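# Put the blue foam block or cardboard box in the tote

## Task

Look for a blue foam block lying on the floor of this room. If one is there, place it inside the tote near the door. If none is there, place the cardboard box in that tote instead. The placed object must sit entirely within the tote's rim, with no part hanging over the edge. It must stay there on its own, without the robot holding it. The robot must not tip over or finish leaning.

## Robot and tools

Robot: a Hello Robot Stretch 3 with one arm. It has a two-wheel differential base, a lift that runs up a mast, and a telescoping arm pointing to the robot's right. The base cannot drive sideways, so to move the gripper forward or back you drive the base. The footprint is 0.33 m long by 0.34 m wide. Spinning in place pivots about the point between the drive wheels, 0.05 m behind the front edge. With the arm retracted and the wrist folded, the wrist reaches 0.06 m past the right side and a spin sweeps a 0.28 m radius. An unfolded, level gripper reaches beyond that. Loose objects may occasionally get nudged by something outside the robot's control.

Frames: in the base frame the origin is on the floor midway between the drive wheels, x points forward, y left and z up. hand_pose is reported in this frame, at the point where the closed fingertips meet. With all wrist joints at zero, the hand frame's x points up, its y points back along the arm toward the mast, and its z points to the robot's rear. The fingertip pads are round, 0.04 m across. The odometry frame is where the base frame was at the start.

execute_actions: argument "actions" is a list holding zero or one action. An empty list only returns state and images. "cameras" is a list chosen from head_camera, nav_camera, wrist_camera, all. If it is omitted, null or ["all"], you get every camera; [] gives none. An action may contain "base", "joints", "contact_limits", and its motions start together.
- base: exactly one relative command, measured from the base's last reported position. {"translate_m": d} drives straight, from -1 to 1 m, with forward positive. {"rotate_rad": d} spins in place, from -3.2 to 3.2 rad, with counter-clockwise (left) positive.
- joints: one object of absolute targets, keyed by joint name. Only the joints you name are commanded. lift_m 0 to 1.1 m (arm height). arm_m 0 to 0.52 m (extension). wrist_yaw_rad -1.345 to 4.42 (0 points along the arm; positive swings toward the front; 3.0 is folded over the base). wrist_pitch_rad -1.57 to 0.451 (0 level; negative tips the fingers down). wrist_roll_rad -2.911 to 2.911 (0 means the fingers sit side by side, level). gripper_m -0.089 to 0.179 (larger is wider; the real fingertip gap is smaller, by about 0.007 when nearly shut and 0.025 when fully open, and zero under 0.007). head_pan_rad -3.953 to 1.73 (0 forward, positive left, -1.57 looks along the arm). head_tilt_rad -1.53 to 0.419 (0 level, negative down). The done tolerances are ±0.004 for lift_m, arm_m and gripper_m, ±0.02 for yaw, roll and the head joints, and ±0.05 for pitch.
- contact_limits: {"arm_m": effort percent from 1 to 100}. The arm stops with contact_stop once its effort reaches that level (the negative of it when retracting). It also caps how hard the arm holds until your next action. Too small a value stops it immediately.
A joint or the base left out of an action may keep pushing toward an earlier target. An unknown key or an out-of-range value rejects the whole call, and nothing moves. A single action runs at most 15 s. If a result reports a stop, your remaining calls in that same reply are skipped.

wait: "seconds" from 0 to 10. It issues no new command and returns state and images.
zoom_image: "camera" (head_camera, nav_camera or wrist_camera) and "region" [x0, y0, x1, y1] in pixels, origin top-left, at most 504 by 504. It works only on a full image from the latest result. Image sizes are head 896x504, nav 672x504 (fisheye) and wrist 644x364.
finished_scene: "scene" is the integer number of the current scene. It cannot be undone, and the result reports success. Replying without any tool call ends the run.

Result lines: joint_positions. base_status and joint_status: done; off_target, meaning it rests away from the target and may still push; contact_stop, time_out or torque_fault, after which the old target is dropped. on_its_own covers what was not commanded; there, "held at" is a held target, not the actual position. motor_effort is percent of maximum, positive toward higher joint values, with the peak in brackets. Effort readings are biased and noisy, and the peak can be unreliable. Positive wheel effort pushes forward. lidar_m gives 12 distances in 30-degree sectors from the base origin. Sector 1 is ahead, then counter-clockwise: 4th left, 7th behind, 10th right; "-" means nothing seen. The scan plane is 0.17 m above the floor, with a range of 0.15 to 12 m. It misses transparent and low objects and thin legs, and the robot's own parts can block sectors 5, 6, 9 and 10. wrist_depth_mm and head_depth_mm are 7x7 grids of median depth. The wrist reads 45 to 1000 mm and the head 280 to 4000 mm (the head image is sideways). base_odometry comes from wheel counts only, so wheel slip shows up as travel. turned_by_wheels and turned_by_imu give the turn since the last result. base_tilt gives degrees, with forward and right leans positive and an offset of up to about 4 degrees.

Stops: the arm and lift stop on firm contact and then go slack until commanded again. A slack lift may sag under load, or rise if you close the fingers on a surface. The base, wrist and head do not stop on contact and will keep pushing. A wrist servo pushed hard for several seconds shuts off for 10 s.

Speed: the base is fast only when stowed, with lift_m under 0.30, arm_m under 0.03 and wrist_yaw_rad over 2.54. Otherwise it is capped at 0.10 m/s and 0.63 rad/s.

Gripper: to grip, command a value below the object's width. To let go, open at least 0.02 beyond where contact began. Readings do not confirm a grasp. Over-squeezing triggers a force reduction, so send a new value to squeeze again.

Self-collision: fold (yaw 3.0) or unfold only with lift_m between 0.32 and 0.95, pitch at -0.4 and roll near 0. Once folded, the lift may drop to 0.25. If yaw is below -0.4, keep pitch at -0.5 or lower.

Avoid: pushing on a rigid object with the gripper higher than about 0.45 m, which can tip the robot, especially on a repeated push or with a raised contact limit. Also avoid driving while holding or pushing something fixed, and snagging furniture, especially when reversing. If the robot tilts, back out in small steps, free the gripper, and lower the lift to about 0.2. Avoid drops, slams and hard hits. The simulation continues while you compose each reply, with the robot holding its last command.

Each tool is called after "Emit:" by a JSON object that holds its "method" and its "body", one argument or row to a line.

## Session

Emit:
{"method": "execute_actions", "body": {
  "actions": []
}}

Scene clock: 0.00 s.
base_odometry: x=+0.000 y=+0.000 heading=+0.000 (m, m, rad; odometry frame)
turned_by_wheels: +0.000 (rad since the last result)
turned_by_imu: +0.000 (rad since the last result)
base_tilt: forward=+1.5 right=-1.5 (deg)
lidar_m: 0.79 0.89 1.48 1.95 1.13 0.95 0.95 1.07 1.55 1.55 0.94 0.79
head_depth_mm: 735 730 726 721 709 706 697 / 750 742 738 734 720 719 711 / 765 759 750 742 739 729 721 / 780 771 766 758 752 742 737 / 796 790 779 772 765 756 748 / 809 780 774 766 777 773 766 / 826 793 786 783 792 789 777
base_status: not commanded
joint_positions: lift_m=+0.460 arm_m=-0.001 wrist_yaw_rad=+3.022 wrist_pitch_rad=-0.434 wrist_roll_rad=+0.004 gripper_m=+0.037 head_pan_rad=+0.010 head_tilt_rad=-0.007
joint_status: not commanded
motor_effort: left_wheel=-1 right_wheel=+1 lift_m=+38 arm_m=-1 wrist_yaw_rad=-1 wrist_pitch_rad=+7 wrist_roll_rad=+0 gripper_m=+0 head_pan_rad=-1 head_tilt_rad=+2 (%)
hand_pose: x=+0.0053 y=+0.0768 z=+0.4689 quat_wxyz=(+0.194, +0.699, +0.110, +0.679) (m; base frame)
wrist_depth_mm: - - - - - - - / - - - - - - - / - - - - - - - / - - - - - - - / 892 888 - 878 884 876 853 / 744 733 - 726 - 732 720 / 637 644 628 630 616 622 623
pictures: head_camera (sideways: a quarter turn clockwise sets it upright), nav_camera (sideways: a quarter turn counterclockwise sets it upright), wrist_camera
Images, in order (width x height): head_camera 896x504, nav_camera 672x504, wrist_camera 644x364.

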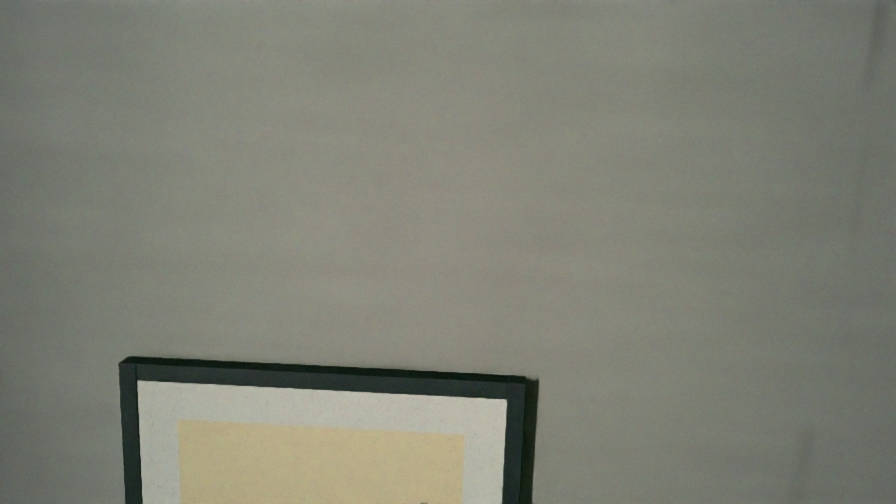

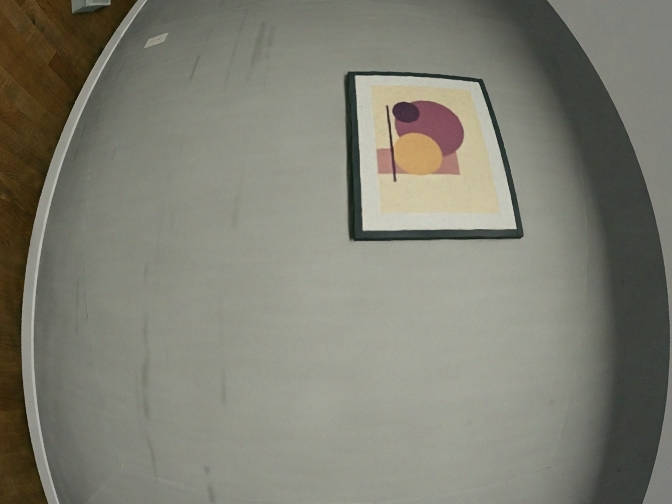

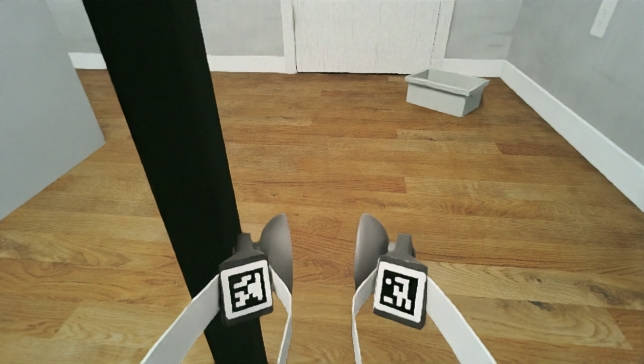

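Emit:
{"method": "execute_actions", "body": {
  "actions": [
    {"joints":{"lift_m":0.27,"wrist_pitch_rad":-0.4,"head_pan_rad":-1.9,"head_tilt_rad":-0.6}}
  ],
  "cameras": ["nav_camera","head_camera"]
}}

Scene clock: 8.03 s.
base_odometry: x=+0.000 y=+0.000 heading=+0.000 (m, m, rad; odometry frame)
turned_by_wheels: +0.000 (rad since the last result)
turned_by_imu: -0.001 (rad since the last result)
base_tilt: forward=+1.6 right=-1.5 (deg)
lidar_m: 0.79 0.89 1.47 1.95 1.13 0.95 0.95 1.07 1.56 1.56 0.95 0.79
head_depth_mm: 1619 1763 1960 2106 1972 1599 1341 / 1599 1749 1917 2141 1980 1597 1346 / 1577 1664 1825 2086 1940 1593 1326 / 1561 1675 1815 2010 1899 1586 1320 / 1534 1664 1819 2004 1884 1569 1325 / 1544 1627 1771 1988 1865 1556 1310 / 1503 1616 1755 1941 1841 1535 1296
base_status: not commanded
joint_positions: lift_m=+0.271 arm_m=-0.001 wrist_yaw_rad=+3.022 wrist_pitch_rad=-0.422 wrist_roll_rad=+0.004 gripper_m=+0.037 head_pan_rad=-1.893 head_tilt_rad=-0.592
joint_status: all done
motor_effort: left_wheel=+0(1) right_wheel=+1(1) lift_m=+18(32) arm_m=-1(0) wrist_yaw_rad=-1(0) wrist_pitch_rad=+13(14) wrist_roll_rad=+0(0) gripper_m=-1(0) head_pan_rad=-3(29) head_tilt_rad=-3(44) (%)
hand_pose: x=+0.0055 y=+0.0783 z=+0.2825 quat_wxyz=(+0.190, +0.700, +0.106, +0.680) (m; base frame)
wrist_depth_mm: - - - - - - - / - - - - - - - / 994 965 976 994 956 959 946 / 762 741 746 745 732 733 725 / 607 596 - 599 615 591 591 / 503 517 - 535 - 499 492 / 447 - - - 430 432 428
pictures: head_camera (sideways: a quarter turn clockwise sets it upright), nav_camera (sideways: a quarter turn counterclockwise sets it upright)
Images, in order (width x height): head_camera 896x504, nav_camera 672x504.

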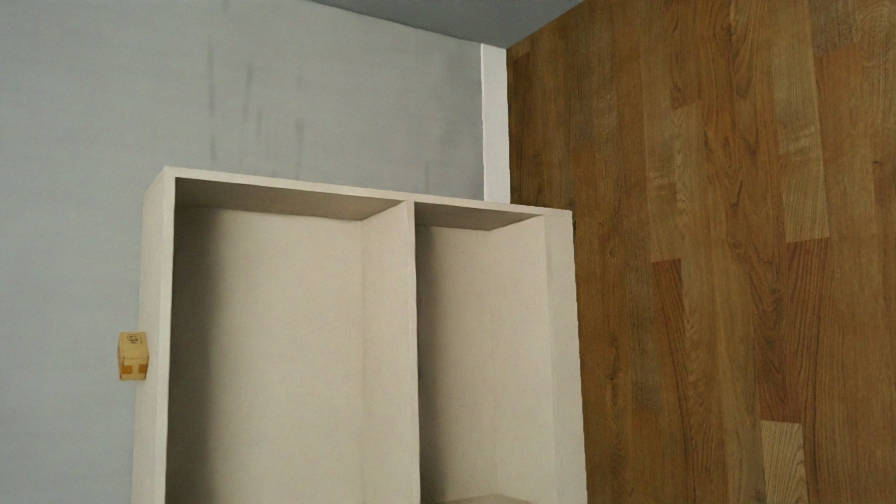

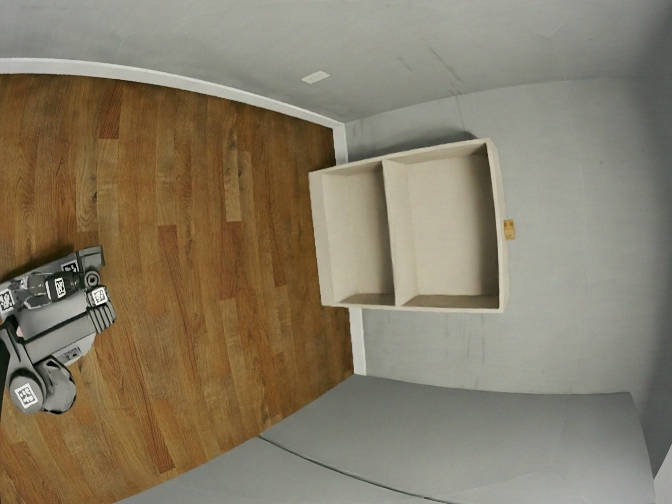

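Emit:
{"method": "execute_actions", "body": {
  "actions": [
    {"base":{"rotate_rad":1.8},"joints":{"head_pan_rad":0.4,"head_tilt_rad":-0.7}}
  ],
  "cameras": ["nav_camera"]
}}

Emit:
{"method": "execute_actions", "body": {
  "actions": [
    {"base":{"translate_m":1.0}}
  ],
  "cameras": ["nav_camera"]
}}

Scene clock: 16.97 s.
base_odometry: x=+0.000 y=+0.000 heading=+1.800 (m, m, rad; odometry frame)
turned_by_wheels: +1.800 (rad since the last result)
turned_by_imu: +1.823 (rad since the last result)
base_tilt: forward=+1.5 right=-1.5 (deg)
lidar_m: 1.98 1.01 0.95 0.96 1.25 1.56 1.23 0.84 0.79 0.81 1.05 1.95
head_depth_mm: 1962 2088 2257 2217 1785 1479 1269 / 2100 2282 2492 2207 1779 1470 1271 / 2266 2499 2681 2188 1758 1472 1262 / 1109 1240 1396 1610 1708 1468 1242 / 1019 1128 1271 1433 1627 1449 1247 / 949 1038 1151 1285 1486 1443 1245 / 885 969 1060 1179 1321 1405 1231
base_status: done
joint_positions: lift_m=+0.271 arm_m=-0.001 wrist_yaw_rad=+3.022 wrist_pitch_rad=-0.422 wrist_roll_rad=+0.004 gripper_m=+0.037 head_pan_rad=+0.393 head_tilt_rad=-0.692
joint_status: all done
motor_effort: left_wheel=-3(11) right_wheel=+3(9) lift_m=+18(18) arm_m=-2(1) wrist_yaw_rad=+0(1) wrist_pitch_rad=+12(12) wrist_roll_rad=+0(1) gripper_m=+1(0) head_pan_rad=+2(26) head_tilt_rad=-5(22) (%)
hand_pose: x=+0.0055 y=+0.0783 z=+0.2825 quat_wxyz=(+0.190, +0.700, +0.106, +0.680) (m; base frame)
wrist_depth_mm: - - - 996 908 832 778 / - - - - 978 914 834 / 999 986 986 968 960 927 882 / 760 765 731 735 726 726 719 / 606 609 - 596 611 587 593 / 506 514 - 535 - 498 487 / 448 - - - 429 430 423
pictures: nav_camera (sideways: a quarter turn counterclockwise sets it upright)
Images, in order (width x height): nav_camera 672x504.

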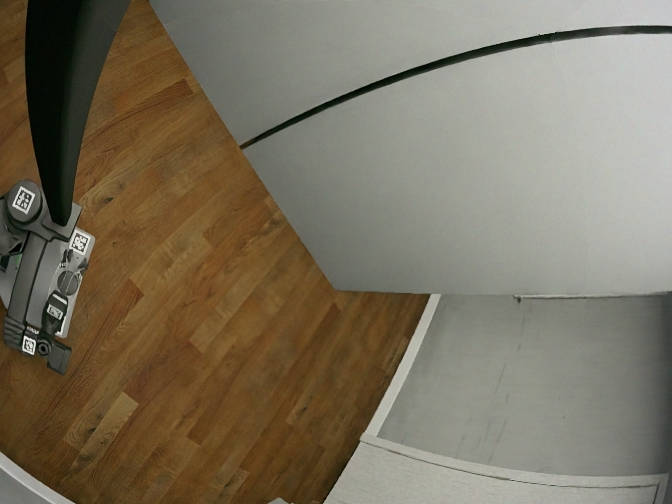

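Scene clock: 22.00 s.
base_odometry: x=-0.227 y=+0.974 heading=+1.800 (m, m, rad; odometry frame)
turned_by_wheels: +0.000 (rad since the last result)
turned_by_imu: +0.003 (rad since the last result)
base_tilt: forward=+1.6 right=-1.5 (deg)
lidar_m: 1.08 1.40 0.51 0.52 0.68 1.56 1.90 1.30 1.22 1.25 1.11 1.03
head_depth_mm: 1032 1116 1193 1294 1419 1453 1266 / 1117 1215 1310 1427 1573 1467 1264 / 1223 1323 1446 1591 1696 1469 1256 / 1344 1457 1621 1805 1753 1460 1248 / 1468 1630 1833 2004 1740 1459 1243 / 1645 1864 2110 2118 1727 1450 1242 / 1886 2164 2455 2097 1701 1441 1231
base_status: done
joint_positions: lift_m=+0.271 arm_m=-0.001 wrist_yaw_rad=+3.022 wrist_pitch_rad=-0.422 wrist_roll_rad=+0.004 gripper_m=+0.037 head_pan_rad=+0.393 head_tilt_rad=-0.692
joint_status: not commanded
motor_effort: left_wheel=-4(9) right_wheel=+3(8) lift_m=+19(18) arm_m=-1(1) wrist_yaw_rad=-1(0) wrist_pitch_rad=+12(12) wrist_roll_rad=+0(1) gripper_m=+0(0) head_pan_rad=+1(2) head_tilt_rad=-5(5) (%)
hand_pose: x=+0.0055 y=+0.0783 z=+0.2825 quat_wxyz=(+0.190, +0.700, +0.106, +0.680) (m; base frame)
wrist_depth_mm: 743 - 593 551 501 477 - / 837 - 641 588 544 - - / 939 865 714 657 584 901 945 / 753 743 749 708 647 708 736 / 602 600 - 590 614 599 585 / 506 518 - 523 - 501 492 / 459 - - - 429 431 423
pictures: nav_camera (sideways: a quarter turn counterclockwise sets it upright)
Images, in order (width x height): nav_camera 672x504.

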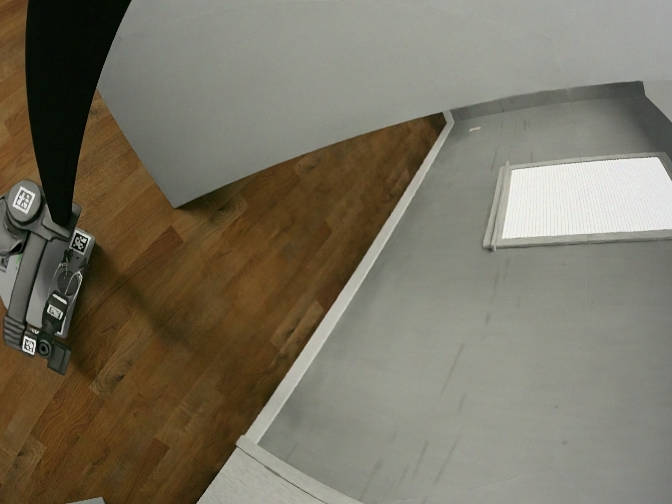

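Emit:
{"method": "execute_actions", "body": {
  "actions": [
    {"base":{"translate_m":0.55}}
  ],
  "cameras": []
}}

Emit:
{"method": "execute_actions", "body": {
  "actions": [
    {"base":{"rotate_rad":1.1},"joints":{"head_pan_rad":0.5,"head_tilt_rad":-0.6}}
  ],
  "cameras": ["nav_camera"]
}}

Scene clock: 31.47 s.
base_odometry: x=-0.352 y=+1.510 heading=+1.800 (m, m, rad; odometry frame)
turned_by_wheels: +0.000 (rad since the last result)
turned_by_imu: +0.001 (rad since the last result)
base_tilt: forward=+1.5 right=-1.5 (deg)
lidar_m: 0.57 0.74 1.72 0.62 0.58 0.83 2.26 1.56 1.47 0.84 0.58 0.56
head_depth_mm: 531 568 612 662 725 800 890 / 575 618 669 735 810 904 1021 / 624 680 744 821 918 1039 1177 / 687 748 831 934 1063 1222 1249 / 760 845 939 1076 1244 1391 1247 / 855 961 1095 1277 1518 1428 1239 / 968 1097 1289 1563 1659 1429 1234
base_status: done
joint_positions: lift_m=+0.271 arm_m=-0.001 wrist_yaw_rad=+3.022 wrist_pitch_rad=-0.422 wrist_roll_rad=+0.004 gripper_m=+0.037 head_pan_rad=+0.393 head_tilt_rad=-0.692
joint_status: not commanded
motor_effort: left_wheel=-4(9) right_wheel=+3(8) lift_m=+18(19) arm_m=-1(1) wrist_yaw_rad=+1(0) wrist_pitch_rad=+12(12) wrist_roll_rad=-1(0) gripper_m=+0(0) head_pan_rad=+1(2) head_tilt_rad=-4(5) (%)
hand_pose: x=+0.0055 y=+0.0783 z=+0.2825 quat_wxyz=(+0.190, +0.700, +0.106, +0.680) (m; base frame)
wrist_depth_mm: 419 - 702 - - - - / 469 - 745 - - - - / 529 493 825 952 952 948 950 / 629 547 737 732 740 734 725 / 601 588 - 597 610 588 586 / 506 519 - 529 - 493 492 / 452 - - - 427 427 426
pictures: none
No camera images: the call's "cameras" was empty. Leave "cameras" out to get every camera's image.

Scene clock: 33.37 s.
base_odometry: x=-0.352 y=+1.510 heading=+2.899 (m, m, rad; odometry frame)
turned_by_wheels: +1.100 (rad since the last result)
turned_by_imu: +1.115 (rad since the last result)
base_tilt: forward=+1.6 right=-1.6 (deg)
lidar_m: 2.03 0.59 0.49 0.98 2.14 1.53 1.46 0.79 0.58 0.56 0.58 0.78
head_depth_mm: 2850 3026 3239 2560 1957 1584 1343 / 2931 3208 3398 2500 1931 1576 1331 / 3071 3364 3519 2506 1925 1565 1327 / 3132 3474 3527 2459 1910 1553 1315 / 651 710 783 868 981 1125 1252 / 563 607 656 719 796 890 1005 / 496 530 567 613 665 730 811
base_status: done
joint_positions: lift_m=+0.271 arm_m=-0.001 wrist_yaw_rad=+3.022 wrist_pitch_rad=-0.422 wrist_roll_rad=+0.004 gripper_m=+0.037 head_pan_rad=+0.493 head_tilt_rad=-0.605
joint_status: all done
motor_effort: left_wheel=-4(13) right_wheel=+3(9) lift_m=+18(18) arm_m=-1(1) wrist_yaw_rad=+0(1) wrist_pitch_rad=+12(12) wrist_roll_rad=+0(0) gripper_m=+0(0) head_pan_rad=+2(8) head_tilt_rad=+3(18) (%)
hand_pose: x=+0.0055 y=+0.0783 z=+0.2825 quat_wxyz=(+0.190, +0.700, +0.106, +0.680) (m; base frame)
wrist_depth_mm: - - - - 696 452 457 / - - - - 729 487 506 / - 972 959 977 762 532 562 / 756 746 730 729 701 595 622 / 597 598 - 590 616 590 597 / 507 518 - 523 - 495 499 / 457 - - - 429 430 427
pictures: nav_camera (sideways: a quarter turn counterclockwise sets it upright)
Images, in order (width x height): nav_camera 672x504.

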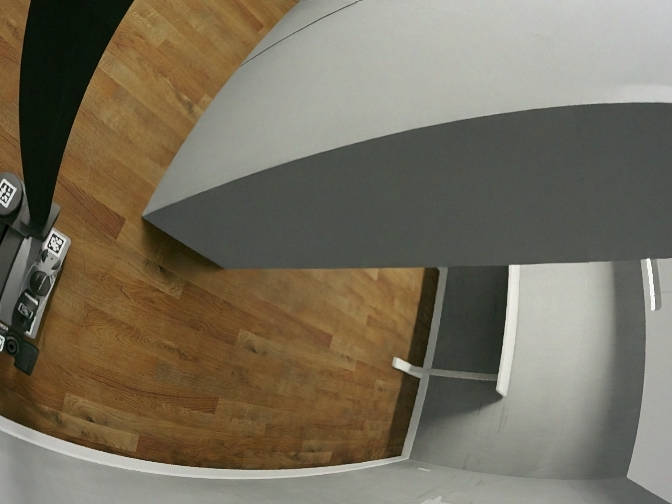

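Emit:
{"method": "execute_actions", "body": {
  "actions": [
    {"base":{"translate_m":1.0},"joints":{"head_pan_rad":1.25,"head_tilt_rad":-0.55}}
  ],
  "cameras": ["nav_camera","head_camera"]
}}

Scene clock: 43.37 s.
base_odometry: x=-1.322 y=+1.750 heading=+2.899 (m, m, rad; odometry frame)
turned_by_wheels: +0.000 (rad since the last result)
turned_by_imu: +0.003 (rad since the last result)
base_tilt: forward=+1.5 right=-1.4 (deg)
lidar_m: 1.89 2.38 3.05 1.33 0.52 0.59 2.14 0.78 0.57 0.54 0.56 0.76
head_depth_mm: 3243 3471 3502 2775 2085 1672 1391 / 3223 3562 3740 2748 2063 1635 1374 / 3147 3358 3677 2739 2069 1627 1362 / 2988 3163 3502 2685 2015 1630 1362 / 2891 3036 3359 2644 2008 1609 1348 / 2814 2903 3229 2623 1986 1602 1342 / 2710 2869 3161 2582 1989 1596 1336
base_status: done
joint_positions: lift_m=+0.271 arm_m=-0.001 wrist_yaw_rad=+3.022 wrist_pitch_rad=-0.422 wrist_roll_rad=+0.004 gripper_m=+0.037 head_pan_rad=+1.243 head_tilt_rad=-0.557
joint_status: all done
motor_effort: left_wheel=-4(10) right_wheel=+3(8) lift_m=+18(18) arm_m=-1(1) wrist_yaw_rad=-1(1) wrist_pitch_rad=+12(12) wrist_roll_rad=+0(1) gripper_m=+0(0) head_pan_rad=+2(26) head_tilt_rad=+3(10) (%)
hand_pose: x=+0.0055 y=+0.0783 z=+0.2825 quat_wxyz=(+0.190, +0.700, +0.106, +0.680) (m; base frame)
wrist_depth_mm: 405 - - - - - - / 434 - - - - - - / 464 706 985 961 976 970 939 / 503 557 739 734 732 735 722 / 564 569 - 597 618 585 587 / 507 524 - 523 - 495 496 / 456 - - - 426 429 424
pictures: head_camera (sideways: a quarter turn clockwise sets it upright), nav_camera (sideways: a quarter turn counterclockwise sets it upright)
Images, in order (width x height): head_camera 896x504, nav_camera 672x504.

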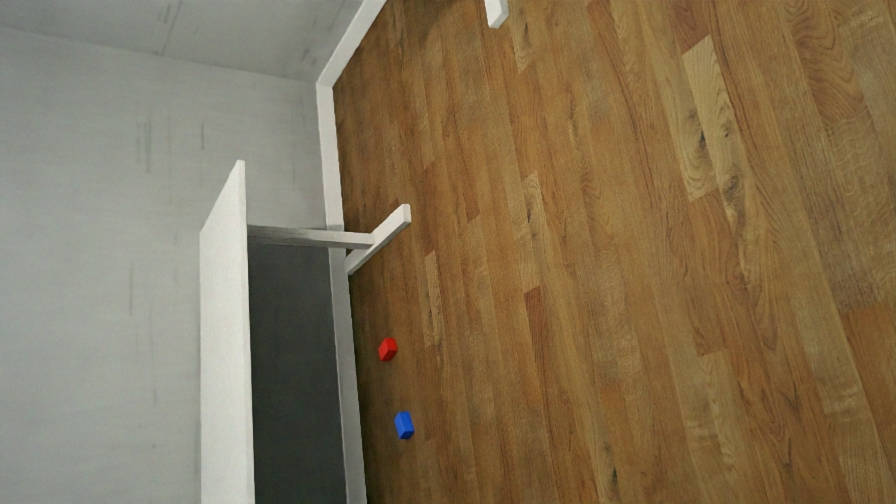

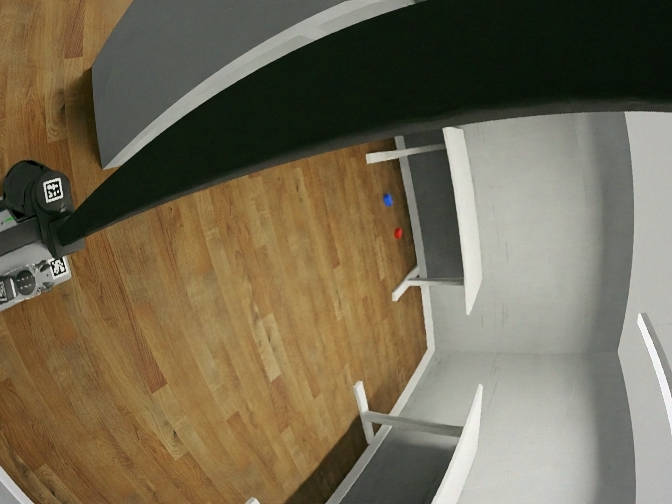

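Emit:
{"method": "execute_actions", "body": {
  "actions": [
    {"base":{"rotate_rad":1.465},"joints":{"head_pan_rad":0.0,"head_tilt_rad":-0.7}}
  ],
  "cameras": []
}}

Emit:
{"method": "execute_actions", "body": {
  "actions": [
    {"base":{"translate_m":1.0}}
  ],
  "cameras": ["head_camera"]
}}

Emit:
{"method": "execute_actions", "body": {
  "actions": [
    {"base":{"translate_m":1.0},"joints":{"head_tilt_rad":-1.0}}
  ],
  "cameras": ["head_camera"]
}}

Scene clock: 52.10 s.
base_odometry: x=-1.322 y=+1.750 heading=-1.919 (m, m, rad; odometry frame)
turned_by_wheels: +1.465 (rad since the last result)
turned_by_imu: +1.484 (rad since the last result)
base_tilt: forward=+1.5 right=-1.5 (deg)
lidar_m: 2.27 0.51 0.54 2.47 0.89 0.59 0.54 0.55 0.69 1.46 1.88 2.46
head_depth_mm: 2922 3194 2973 2209 1784 1483 1282 / 2882 3317 2931 2262 1777 1480 1273 / 2829 3205 2899 2189 1759 1453 1256 / 2788 3196 2910 2168 1740 1466 1255 / 2772 3139 2843 2148 1730 1446 1248 / 2754 3033 2762 2119 1711 1428 1241 / 1937 2059 2242 1866 1625 1410 1234
base_status: done
joint_positions: lift_m=+0.271 arm_m=-0.001 wrist_yaw_rad=+3.022 wrist_pitch_rad=-0.422 wrist_roll_rad=+0.004 gripper_m=+0.037 head_pan_rad=+0.007 head_tilt_rad=-0.692
joint_status: all done
motor_effort: left_wheel=-4(12) right_wheel=+3(9) lift_m=+18(18) arm_m=-1(1) wrist_yaw_rad=-1(0) wrist_pitch_rad=+12(12) wrist_roll_rad=+0(0) gripper_m=+0(1) head_pan_rad=-3(30) head_tilt_rad=-5(20) (%)
hand_pose: x=+0.0055 y=+0.0783 z=+0.2825 quat_wxyz=(+0.190, +0.700, +0.106, +0.680) (m; base frame)
wrist_depth_mm: 976 - - - - 570 423 / 991 - - - - 585 433 / 884 984 965 978 897 601 478 / 769 748 741 747 740 611 553 / 602 604 - 594 617 568 556 / 507 523 - 523 - 494 494 / 453 - - - 431 423 422
pictures: none
No camera images: the call's "cameras" was empty. Leave "cameras" out to get every camera's image.

Scene clock: 57.03 s.
base_odometry: x=-1.664 y=+0.810 heading=-1.919 (m, m, rad; odometry frame)
turned_by_wheels: +0.000 (rad since the last result)
turned_by_imu: +0.003 (rad since the last result)
base_tilt: forward=+1.5 right=-1.5 (deg)
lidar_m: 1.80 1.31 0.50 0.82 0.86 0.67 1.54 1.56 1.97 1.83 1.84 2.08
head_depth_mm: 2035 1961 2514 2229 1774 1485 1285 / 2014 1942 2483 2204 1752 1469 1270 / 1981 1893 2437 2179 1764 1457 1259 / 1959 1852 2464 2172 1739 1459 1261 / 1928 1832 2410 2148 1722 1452 1244 / 1889 1800 2352 2081 1693 1443 1247 / 1906 1887 2316 2083 1703 1425 1235
base_status: done
joint_positions: lift_m=+0.271 arm_m=-0.001 wrist_yaw_rad=+3.022 wrist_pitch_rad=-0.421 wrist_roll_rad=+0.004 gripper_m=+0.037 head_pan_rad=+0.007 head_tilt_rad=-0.692
joint_status: not commanded
motor_effort: left_wheel=-4(10) right_wheel=+3(9) lift_m=+18(18) arm_m=-1(1) wrist_yaw_rad=+0(1) wrist_pitch_rad=+12(12) wrist_roll_rad=+0(1) gripper_m=+0(0) head_pan_rad=-3(3) head_tilt_rad=-5(4) (%)
hand_pose: x=+0.0055 y=+0.0783 z=+0.2825 quat_wxyz=(+0.190, +0.700, +0.106, +0.680) (m; base frame)
wrist_depth_mm: 738 - 819 874 629 473 - / 799 - 900 919 664 528 - / 803 798 779 783 687 589 758 / 612 596 603 595 606 653 685 / 510 523 - 575 600 588 587 / 506 523 - 524 - 496 500 / 457 - - - 430 428 425
pictures: head_camera (sideways: a quarter turn clockwise sets it upright)
Images, in order (width x height): head_camera 896x504.

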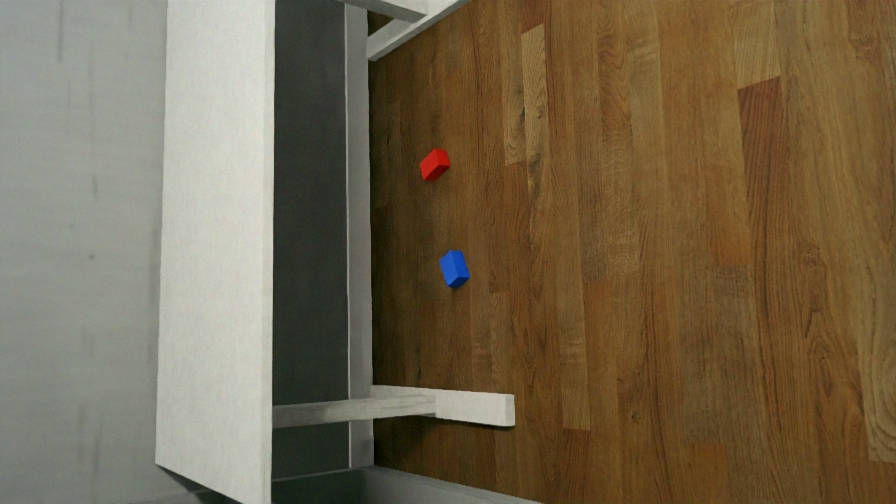

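Scene clock: 61.97 s.
base_odometry: x=-2.005 y=-0.130 heading=-1.919 (m, m, rad; odometry frame)
turned_by_wheels: +0.000 (rad since the last result)
turned_by_imu: +0.003 (rad since the last result)
base_tilt: forward=+1.5 right=-1.5 (deg)
lidar_m: 1.24 0.84 0.57 0.67 0.97 0.79 1.63 2.58 2.23 1.66 2.00 1.22
head_depth_mm: 1143 969 814 748 1431 1280 1156 / 1138 958 811 742 1419 1264 1144 / 1126 947 806 738 1417 1262 1144 / 1113 944 800 731 1390 1256 1126 / 1102 932 792 729 1381 1243 1132 / 1087 921 786 713 1388 1238 1123 / 1080 912 778 703 1348 1232 1118
base_status: done
joint_positions: lift_m=+0.271 arm_m=-0.001 wrist_yaw_rad=+3.022 wrist_pitch_rad=-0.421 wrist_roll_rad=+0.004 gripper_m=+0.037 head_pan_rad=+0.007 head_tilt_rad=-0.988
joint_status: all done
motor_effort: left_wheel=-4(10) right_wheel=+3(8) lift_m=+18(18) arm_m=-1(1) wrist_yaw_rad=+0(1) wrist_pitch_rad=+12(12) wrist_roll_rad=+0(0) gripper_m=+0(0) head_pan_rad=-3(3) head_tilt_rad=-7(31) (%)
hand_pose: x=+0.0055 y=+0.0783 z=+0.2825 quat_wxyz=(+0.190, +0.700, +0.106, +0.680) (m; base frame)
wrist_depth_mm: 828 - 926 939 585 - - / 872 - 950 - 631 - - / 795 787 793 793 688 765 822 / 607 615 658 673 704 739 722 / 589 599 - 599 612 590 557 / 515 519 - 525 - 497 493 / 456 - - - 428 426 423
pictures: head_camera (sideways: a quarter turn clockwise sets it upright)
Images, in order (width x height): head_camera 896x504.

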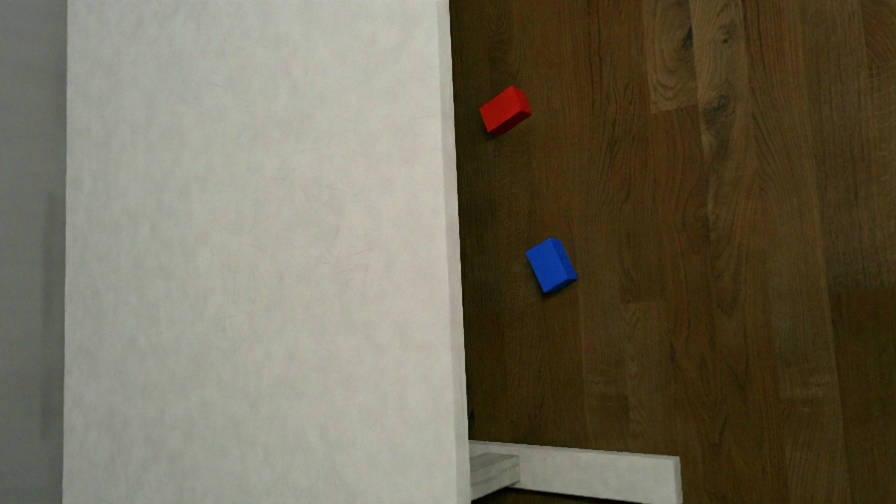

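Emit:
{"method": "execute_actions", "body": {
  "actions": [
    {"base":{"translate_m":0.12}}
  ],
  "cameras": []
}}

Emit:
{"method": "execute_actions", "body": {
  "actions": [
    {"base":{"rotate_rad":1.605},"joints":{"lift_m":0.34,"wrist_yaw_rad":0.0,"arm_m":0.3,"head_pan_rad":-1.6,"head_tilt_rad":-1.15}}
  ],
  "cameras": []
}}

Emit:
{"method": "execute_actions", "body": {
  "actions": [
    {"joints":{"wrist_pitch_rad":-1.55,"wrist_roll_rad":1.1,"arm_m":0.455,"gripper_m":0.12,"lift_m":0.26}}
  ],
  "cameras": ["head_camera","wrist_camera"]
}}

Scene clock: 76.93 s.
base_odometry: x=-2.046 y=-0.243 heading=-1.920 (m, m, rad; odometry frame)
turned_by_wheels: +0.000 (rad since the last result)
turned_by_imu: +0.000 (rad since the last result)
base_tilt: forward=+1.6 right=-1.4 (deg)
lidar_m: 1.12 0.74 0.57 0.54 1.00 0.89 1.75 2.69 2.21 1.68 1.14 1.18
head_depth_mm: 1076 965 815 705 1378 1274 1151 / 1064 951 811 701 1353 1267 1145 / 1056 951 802 696 1337 1256 1138 / 1044 936 796 691 1306 1257 1136 / 1033 935 790 688 1327 1246 1128 / 1024 925 786 682 634 1241 1120 / 1014 914 781 677 630 1222 1122
base_status: done
joint_positions: lift_m=+0.271 arm_m=-0.001 wrist_yaw_rad=+3.022 wrist_pitch_rad=-0.421 wrist_roll_rad=+0.004 gripper_m=+0.037 head_pan_rad=+0.007 head_tilt_rad=-0.989
joint_status: not commanded
motor_effort: left_wheel=-4(12) right_wheel=+3(9) lift_m=+19(18) arm_m=-1(2) wrist_yaw_rad=+0(1) wrist_pitch_rad=+12(12) wrist_roll_rad=+0(0) gripper_m=+0(0) head_pan_rad=-2(3) head_tilt_rad=-6(7) (%)
hand_pose: x=+0.0055 y=+0.0783 z=+0.2825 quat_wxyz=(+0.190, +0.700, +0.106, +0.680) (m; base frame)
wrist_depth_mm: 844 - 944 589 - - - / 902 - - 642 - - 997 / 792 789 783 723 758 797 823 / 606 632 666 700 722 727 722 / 609 599 - 598 610 562 552 / 504 522 - 522 - 494 490 / 453 - - - 432 428 428
pictures: none
No camera images: the call's "cameras" was empty. Leave "cameras" out to get every camera's image.

Scene clock: 80.37 s.
base_odometry: x=-2.046 y=-0.243 heading=-0.315 (m, m, rad; odometry frame)
turned_by_wheels: +1.605 (rad since the last result)
turned_by_imu: +1.629 (rad since the last result)
base_tilt: forward=+1.5 right=-1.4 (deg)
lidar_m: 0.54 1.00 0.89 1.74 2.72 2.18 1.67 1.14 1.19 1.11 0.73 0.56
head_depth_mm: 892 785 699 1415 1332 1229 1146 / 887 779 695 1393 1327 1216 1140 / 879 772 694 652 1326 - - / 873 767 687 641 1314 1233 - / 861 763 682 645 1310 1211 1121 / 858 761 679 641 1309 1202 1116 / 851 750 675 638 1275 1191 1107
base_status: done
joint_positions: lift_m=+0.339 arm_m=+0.300 wrist_yaw_rad=+0.002 wrist_pitch_rad=-0.420 wrist_roll_rad=+0.004 gripper_m=+0.037 head_pan_rad=-1.593 head_tilt_rad=-1.136
joint_status: all done
motor_effort: left_wheel=-3(11) right_wheel=+3(8) lift_m=+52(54) arm_m=+3(4) wrist_yaw_rad=-2(2) wrist_pitch_rad=+12(12) wrist_roll_rad=+0(0) gripper_m=+0(0) head_pan_rad=-2(28) head_tilt_rad=-8(25) (%)
hand_pose: x=-0.0211 y=-0.6687 z=+0.3515 quat_wxyz=(+0.691, +0.148, -0.692, -0.148) (m; base frame)
wrist_depth_mm: 508 515 523 524 541 538 553 / 547 555 570 569 589 592 598 / 599 612 618 630 646 655 668 / 651 660 680 683 703 708 720 / 689 699 713 690 725 691 686 / 572 577 611 589 - 588 575 / 480 509 495 507 495 500 498
pictures: none
No camera images: the call's "cameras" was empty. Leave "cameras" out to get every camera's image.

Scene clock: 82.77 s.
base_odometry: x=-2.046 y=-0.243 heading=-0.315 (m, m, rad; odometry frame)
turned_by_wheels: +0.000 (rad since the last result)
turned_by_imu: +0.000 (rad since the last result)
base_tilt: forward=+1.6 right=-1.5 (deg)
lidar_m: 0.54 1.00 0.89 1.74 2.71 2.18 1.67 1.14 1.19 1.12 0.73 0.56
head_depth_mm: 893 784 700 1411 1329 1228 1138 / 884 778 696 1395 1335 1212 1143 / 876 776 692 653 1331 1226 - / 872 769 689 647 1316 1229 - / 860 762 683 645 1308 1222 1124 / 857 757 679 641 1299 1199 1106 / 852 754 676 637 1273 1186 1099
base_status: not commanded
joint_positions: lift_m=+0.261 arm_m=+0.455 wrist_yaw_rad=+0.002 wrist_pitch_rad=-1.541 wrist_roll_rad=+1.094 gripper_m=+0.120 head_pan_rad=-1.593 head_tilt_rad=-1.136
joint_status: all done
motor_effort: left_wheel=-3(4) right_wheel=+3(3) lift_m=+18(47) arm_m=+3(1) wrist_yaw_rad=-1(2) wrist_pitch_rad=-5(11) wrist_roll_rad=+2(2) gripper_m=+0(88) head_pan_rad=-3(2) head_tilt_rad=-7(9) (%)
hand_pose: x=-0.0216 y=-0.5830 z=+0.1425 quat_wxyz=(+0.170, +0.165, -0.697, -0.677) (m; base frame)
wrist_depth_mm: 292 289 288 284 284 280 278 / 300 296 295 292 290 285 284 / 306 305 301 253 295 293 289 / 314 311 305 259 300 300 297 / 320 316 312 313 309 304 305 / 326 - 322 318 318 - 311 / 338 335 328 325 322 319 317
pictures: head_camera (sideways: a quarter turn clockwise sets it upright), wrist_camera
Images, in order (width x height): head_camera 896x504, wrist_camera 644x364.

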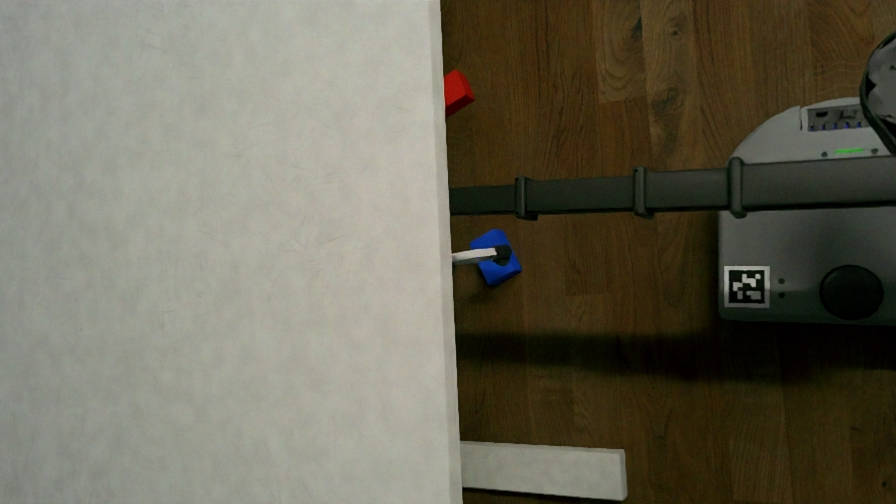

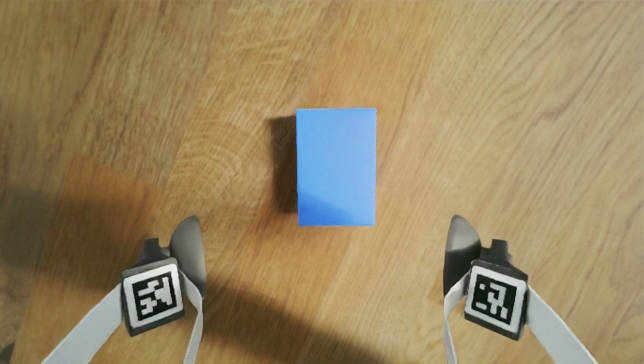

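Emit:
{"method": "execute_actions", "body": {
  "actions": [
    {"base":{"translate_m":-0.026},"joints":{"arm_m":0.461,"lift_m":0.139}}
  ],
  "cameras": ["wrist_camera"]
}}

Scene clock: 92.30 s.
base_odometry: x=-2.071 y=-0.235 heading=-0.315 (m, m, rad; odometry frame)
turned_by_wheels: +0.000 (rad since the last result)
turned_by_imu: -0.001 (rad since the last result)
base_tilt: forward=+1.6 right=-1.4 (deg)
lidar_m: 0.57 1.03 0.91 1.75 2.71 2.15 1.65 1.12 1.19 1.12 0.74 0.59
head_depth_mm: 896 786 703 1398 1337 1225 1133 / 884 780 696 1395 1320 1220 1142 / 876 775 692 1382 1318 1231 - / 869 767 688 648 1313 1231 - / 865 763 683 645 1314 1218 1118 / 859 759 679 639 1294 1197 1105 / 852 752 675 637 1285 1195 1107
base_status: done
joint_positions: lift_m=+0.140 arm_m=+0.461 wrist_yaw_rad=+0.002 wrist_pitch_rad=-1.542 wrist_roll_rad=+1.094 gripper_m=+0.120 head_pan_rad=-1.593 head_tilt_rad=-1.136
joint_status: all done
motor_effort: left_wheel=-4(8) right_wheel=+3(5) lift_m=+18(18) arm_m=+3(5) wrist_yaw_rad=-1(1) wrist_pitch_rad=-5(5) wrist_roll_rad=+1(1) gripper_m=+0(0) head_pan_rad=-2(3) head_tilt_rad=-9(7) (%)
hand_pose: x=-0.0216 y=-0.5888 z=+0.0215 quat_wxyz=(+0.170, +0.165, -0.697, -0.677) (m; base frame)
wrist_depth_mm: 172 172 171 169 168 167 166 / 177 175 174 172 171 170 168 / 181 179 177 176 175 174 172 / 185 185 181 134 178 178 177 / 190 188 185 137 182 181 179 / 194 - 189 141 185 - 185 / 197 197 195 145 190 191 188
pictures: wrist_camera
Images, in order (width x height): wrist_camera 644x364.

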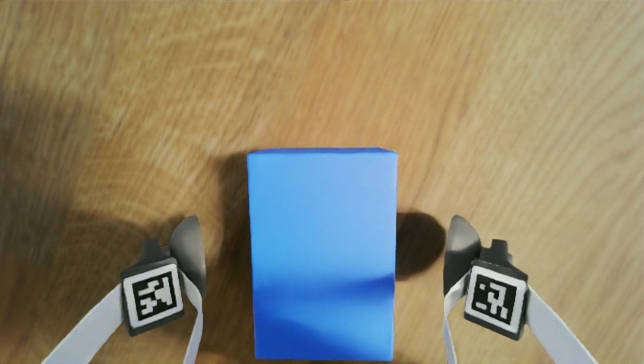

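Emit:
{"method": "execute_actions", "body": {
  "actions": [
    {"joints":{"gripper_m":0.02}}
  ],
  "cameras": []
}}

Emit:
{"method": "execute_actions", "body": {
  "actions": [
    {"joints":{"lift_m":0.295,"arm_m":0.27,"wrist_roll_rad":0.0}}
  ],
  "cameras": ["wrist_camera"]
}}

Emit:
{"method": "execute_actions", "body": {
  "actions": [
    {"base":{"rotate_rad":1.56},"joints":{"wrist_pitch_rad":-0.4,"wrist_yaw_rad":2.7,"arm_m":0.0,"head_pan_rad":0,"head_tilt_rad":-0.8}}
  ],
  "cameras": ["nav_camera","wrist_camera"]
}}

Scene clock: 116.20 s.
base_odometry: x=-2.071 y=-0.235 heading=-0.315 (m, m, rad; odometry frame)
turned_by_wheels: +0.000 (rad since the last result)
turned_by_imu: -0.001 (rad since the last result)
base_tilt: forward=+1.5 right=-1.5 (deg)
lidar_m: 0.57 1.03 0.91 1.74 2.71 2.16 1.65 1.12 1.19 1.12 0.74 0.59
head_depth_mm: 893 784 702 1409 1337 1225 1135 / 886 779 696 1400 1332 1220 1144 / 881 772 691 1395 1324 1234 - / 868 769 691 649 1318 1225 - / 868 760 683 645 1315 1218 1123 / 856 758 680 642 1306 1198 1113 / 850 753 676 637 1277 1186 1112
base_status: not commanded
joint_positions: lift_m=+0.140 arm_m=+0.461 wrist_yaw_rad=+0.002 wrist_pitch_rad=-1.542 wrist_roll_rad=+1.094 gripper_m=+0.021 head_pan_rad=-1.593 head_tilt_rad=-1.136
joint_status: all done
motor_effort: left_wheel=-4(4) right_wheel=+3(3) lift_m=+18(18) arm_m=+4(3) wrist_yaw_rad=-2(2) wrist_pitch_rad=-5(5) wrist_roll_rad=+2(2) gripper_m=-18(100) head_pan_rad=-3(3) head_tilt_rad=-8(9) (%)
hand_pose: x=-0.0216 y=-0.5888 z=+0.0215 quat_wxyz=(+0.170, +0.165, -0.697, -0.677) (m; base frame)
wrist_depth_mm: 173 171 170 169 168 167 165 / 176 175 175 173 171 170 169 / 181 179 178 176 175 173 171 / 185 183 181 130 177 177 175 / 189 187 184 134 181 181 180 / 194 192 138 137 136 185 184 / 197 197 195 140 191 189 188
pictures: none
No camera images: the call's "cameras" was empty. Leave "cameras" out to get every camera's image.

Scene clock: 118.83 s.
base_odometry: x=-2.071 y=-0.235 heading=-0.315 (m, m, rad; odometry frame)
turned_by_wheels: +0.000 (rad since the last result)
turned_by_imu: +0.000 (rad since the last result)
base_tilt: forward=+1.6 right=-1.5 (deg)
lidar_m: 0.57 1.03 0.91 1.75 2.71 2.16 1.65 1.12 1.19 0.36 0.74 0.59
head_depth_mm: 890 787 700 1412 1331 1232 1139 / 887 777 696 1405 1328 1221 1143 / 876 774 691 654 1325 1243 - / 870 768 688 641 1288 1235 - / 861 766 682 647 1311 1224 1123 / 856 757 679 640 1306 1196 1115 / 850 751 674 638 1272 1190 1114
base_status: not commanded
joint_positions: lift_m=+0.294 arm_m=+0.270 wrist_yaw_rad=+0.002 wrist_pitch_rad=-1.544 wrist_roll_rad=+0.005 gripper_m=+0.021 head_pan_rad=-1.593 head_tilt_rad=-1.136
joint_status: all done
motor_effort: left_wheel=-4(4) right_wheel=+3(3) lift_m=+52(55) arm_m=-4(8) wrist_yaw_rad=-1(1) wrist_pitch_rad=-3(5) wrist_roll_rad=-2(3) gripper_m=-18(18) head_pan_rad=-3(3) head_tilt_rad=-7(7) (%)
hand_pose: x=-0.0217 y=-0.3980 z=+0.1763 quat_wxyz=(+0.506, +0.492, -0.507, -0.495) (m; base frame)
wrist_depth_mm: 324 320 321 319 317 315 315 / 330 330 327 324 325 324 320 / 338 339 334 332 330 330 326 / 346 344 340 131 334 336 333 / 352 351 347 134 342 342 342 / 362 359 138 137 136 351 348 / 372 367 367 139 362 361 355
pictures: wrist_camera
Images, in order (width x height): wrist_camera 644x364.

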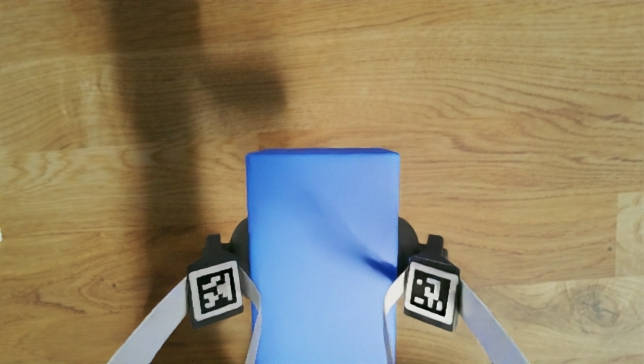

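Scene clock: 122.17 s.
base_odometry: x=-2.071 y=-0.235 heading=+1.245 (m, m, rad; odometry frame)
turned_by_wheels: +1.560 (rad since the last result)
turned_by_imu: +1.584 (rad since the last result)
base_tilt: forward=+1.5 right=-1.5 (deg)
lidar_m: 1.75 2.70 2.16 1.65 1.12 1.19 1.12 0.75 0.59 0.57 1.02 0.90
head_depth_mm: 1513 1689 1460 1776 1492 1329 1207 / 2395 1786 1987 1862 1600 1382 1209 / 2417 2722 2379 1897 1588 1369 1200 / 2353 2692 2367 1881 1583 1357 1192 / 2356 2686 2336 1863 1563 1353 1194 / 2344 2642 2293 1852 1559 1345 1182 / 2334 2624 2286 1840 1556 1339 1172
base_status: done
joint_positions: lift_m=+0.294 arm_m=+0.000 wrist_yaw_rad=+2.698 wrist_pitch_rad=-0.424 wrist_roll_rad=+0.005 gripper_m=+0.021 head_pan_rad=-0.007 head_tilt_rad=-0.803
joint_status: all done
motor_effort: left_wheel=-4(9) right_wheel=+3(8) lift_m=+52(52) arm_m=-5(4) wrist_yaw_rad=+1(1) wrist_pitch_rad=+14(17) wrist_roll_rad=-2(2) gripper_m=-18(17) head_pan_rad=+2(26) head_tilt_rad=+2(28) (%)
hand_pose: x=+0.0748 y=+0.0566 z=+0.3056 quat_wxyz=(+0.298, +0.708, -0.007, +0.640) (m; base frame)
wrist_depth_mm: - - - - - - - / - - - - - - - / - - - - - - - / 791 785 762 130 739 771 757 / - 642 619 134 610 626 616 / - 543 138 136 136 522 524 / - - - 140 443 454 449
pictures: nav_camera (sideways: a quarter turn counterclockwise sets it upright), wrist_camera
Images, in order (width x height): nav_camera 672x504, wrist_camera 644x364.

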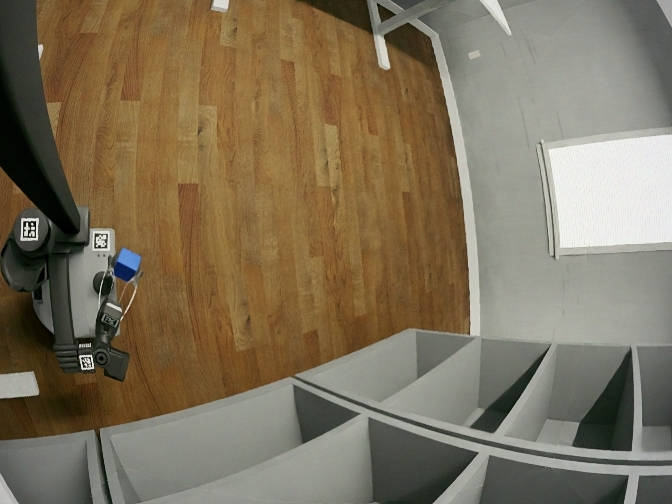

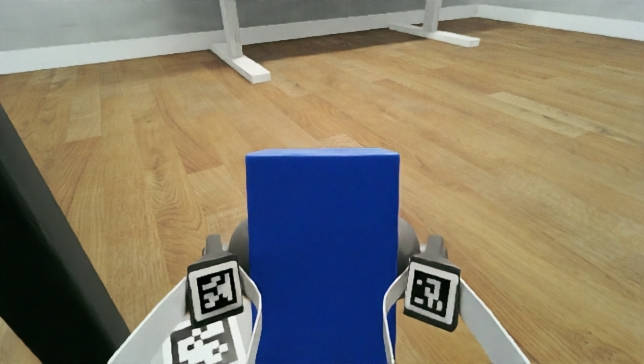

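Emit:
{"method": "execute_actions", "body": {
  "actions": [
    {"base":{"translate_m":1.0}}
  ],
  "cameras": []
}}

Emit:
{"method": "execute_actions", "body": {
  "actions": [
    {"base":{"translate_m":1.0},"joints":{"head_pan_rad":-1.4,"head_tilt_rad":-0.6}}
  ],
  "cameras": ["nav_camera","head_camera"]
}}

Scene clock: 133.90 s.
base_odometry: x=-1.751 y=+0.712 heading=+1.245 (m, m, rad; odometry frame)
turned_by_wheels: +0.000 (rad since the last result)
turned_by_imu: +0.003 (rad since the last result)
base_tilt: forward=+1.5 right=-1.5 (deg)
lidar_m: 1.66 1.69 1.79 2.11 2.15 1.94 1.70 1.22 0.51 0.56 0.94 0.81
head_depth_mm: 1507 1697 1976 1940 1586 1281 1180 / 1498 1687 1963 1915 1611 1376 1206 / 1485 1677 1909 1916 1607 1375 1200 / 1469 1654 1896 1894 1586 1351 1202 / 1448 1644 1885 1872 1577 1355 1185 / 1427 1632 1859 1872 1563 1352 1186 / 1421 1610 1831 1850 1536 1338 1179
base_status: done
joint_positions: lift_m=+0.294 arm_m=+0.000 wrist_yaw_rad=+2.698 wrist_pitch_rad=-0.424 wrist_roll_rad=+0.005 gripper_m=+0.021 head_pan_rad=-0.007 head_tilt_rad=-0.803
joint_status: not commanded
motor_effort: left_wheel=-4(9) right_wheel=+3(8) lift_m=+52(52) arm_m=-4(4) wrist_yaw_rad=+1(1) wrist_pitch_rad=+14(14) wrist_roll_rad=-2(2) gripper_m=-17(18) head_pan_rad=+2(1) head_tilt_rad=+1(2) (%)
hand_pose: x=+0.0747 y=+0.0567 z=+0.3056 quat_wxyz=(+0.298, +0.708, -0.007, +0.640) (m; base frame)
wrist_depth_mm: - - - - - - - / - - - - - - - / - - - - - 999 993 / 786 785 742 131 744 771 780 / - 637 621 134 610 623 621 / - 535 137 137 136 525 523 / - - - 140 443 452 452
pictures: none
No camera images: the call's "cameras" was empty. Leave "cameras" out to get every camera's image.

Scene clock: 139.00 s.
base_odometry: x=-1.431 y=+1.660 heading=+1.245 (m, m, rad; odometry frame)
turned_by_wheels: +0.000 (rad since the last result)
turned_by_imu: +0.003 (rad since the last result)
base_tilt: forward=+1.5 right=-1.5 (deg)
lidar_m: 0.65 0.66 0.86 1.75 2.23 2.31 2.17 1.26 0.50 2.59 1.01 0.70
head_depth_mm: 2213 2357 2641 2543 1952 1105 1047 / 2244 2452 2656 2532 1930 1574 1315 / 2242 2451 2703 2475 1929 1567 1322 / 2233 2464 2702 2421 1894 1553 1308 / 2272 2482 2707 2431 1890 1546 1303 / 2180 2290 2339 2303 1878 1539 1302 / 1567 1654 1712 1780 1769 1528 1296
base_status: done
joint_positions: lift_m=+0.294 arm_m=+0.000 wrist_yaw_rad=+2.698 wrist_pitch_rad=-0.424 wrist_roll_rad=+0.005 gripper_m=+0.021 head_pan_rad=-1.393 head_tilt_rad=-0.606
joint_status: all done
motor_effort: left_wheel=-4(10) right_wheel=+3(8) lift_m=+52(52) arm_m=-5(4) wrist_yaw_rad=+2(1) wrist_pitch_rad=+14(14) wrist_roll_rad=-2(2) gripper_m=-18(17) head_pan_rad=-3(28) head_tilt_rad=+4(25) (%)
hand_pose: x=+0.0747 y=+0.0567 z=+0.3056 quat_wxyz=(+0.298, +0.708, -0.007, +0.640) (m; base frame)
wrist_depth_mm: - - - - 857 637 516 / - - - - 901 671 535 / - - - - 895 705 556 / 801 797 745 131 749 696 566 / - 634 625 133 614 622 576 / - 541 138 136 136 527 520 / - - - 139 444 453 450
pictures: head_camera (sideways: a quarter turn clockwise sets it upright), nav_camera (sideways: a quarter turn counterclockwise sets it upright)
Images, in order (width x height): head_camera 896x504, nav_camera 672x504.

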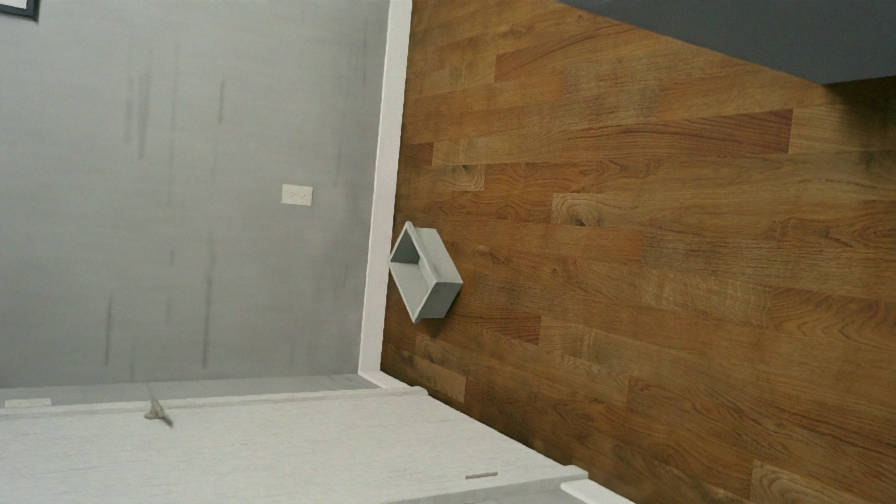

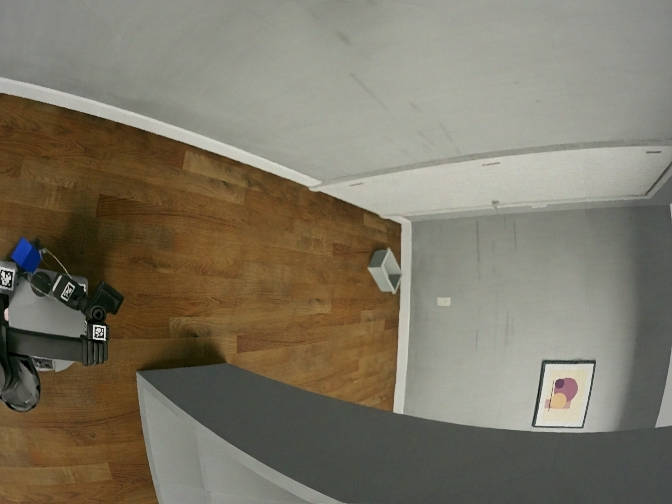

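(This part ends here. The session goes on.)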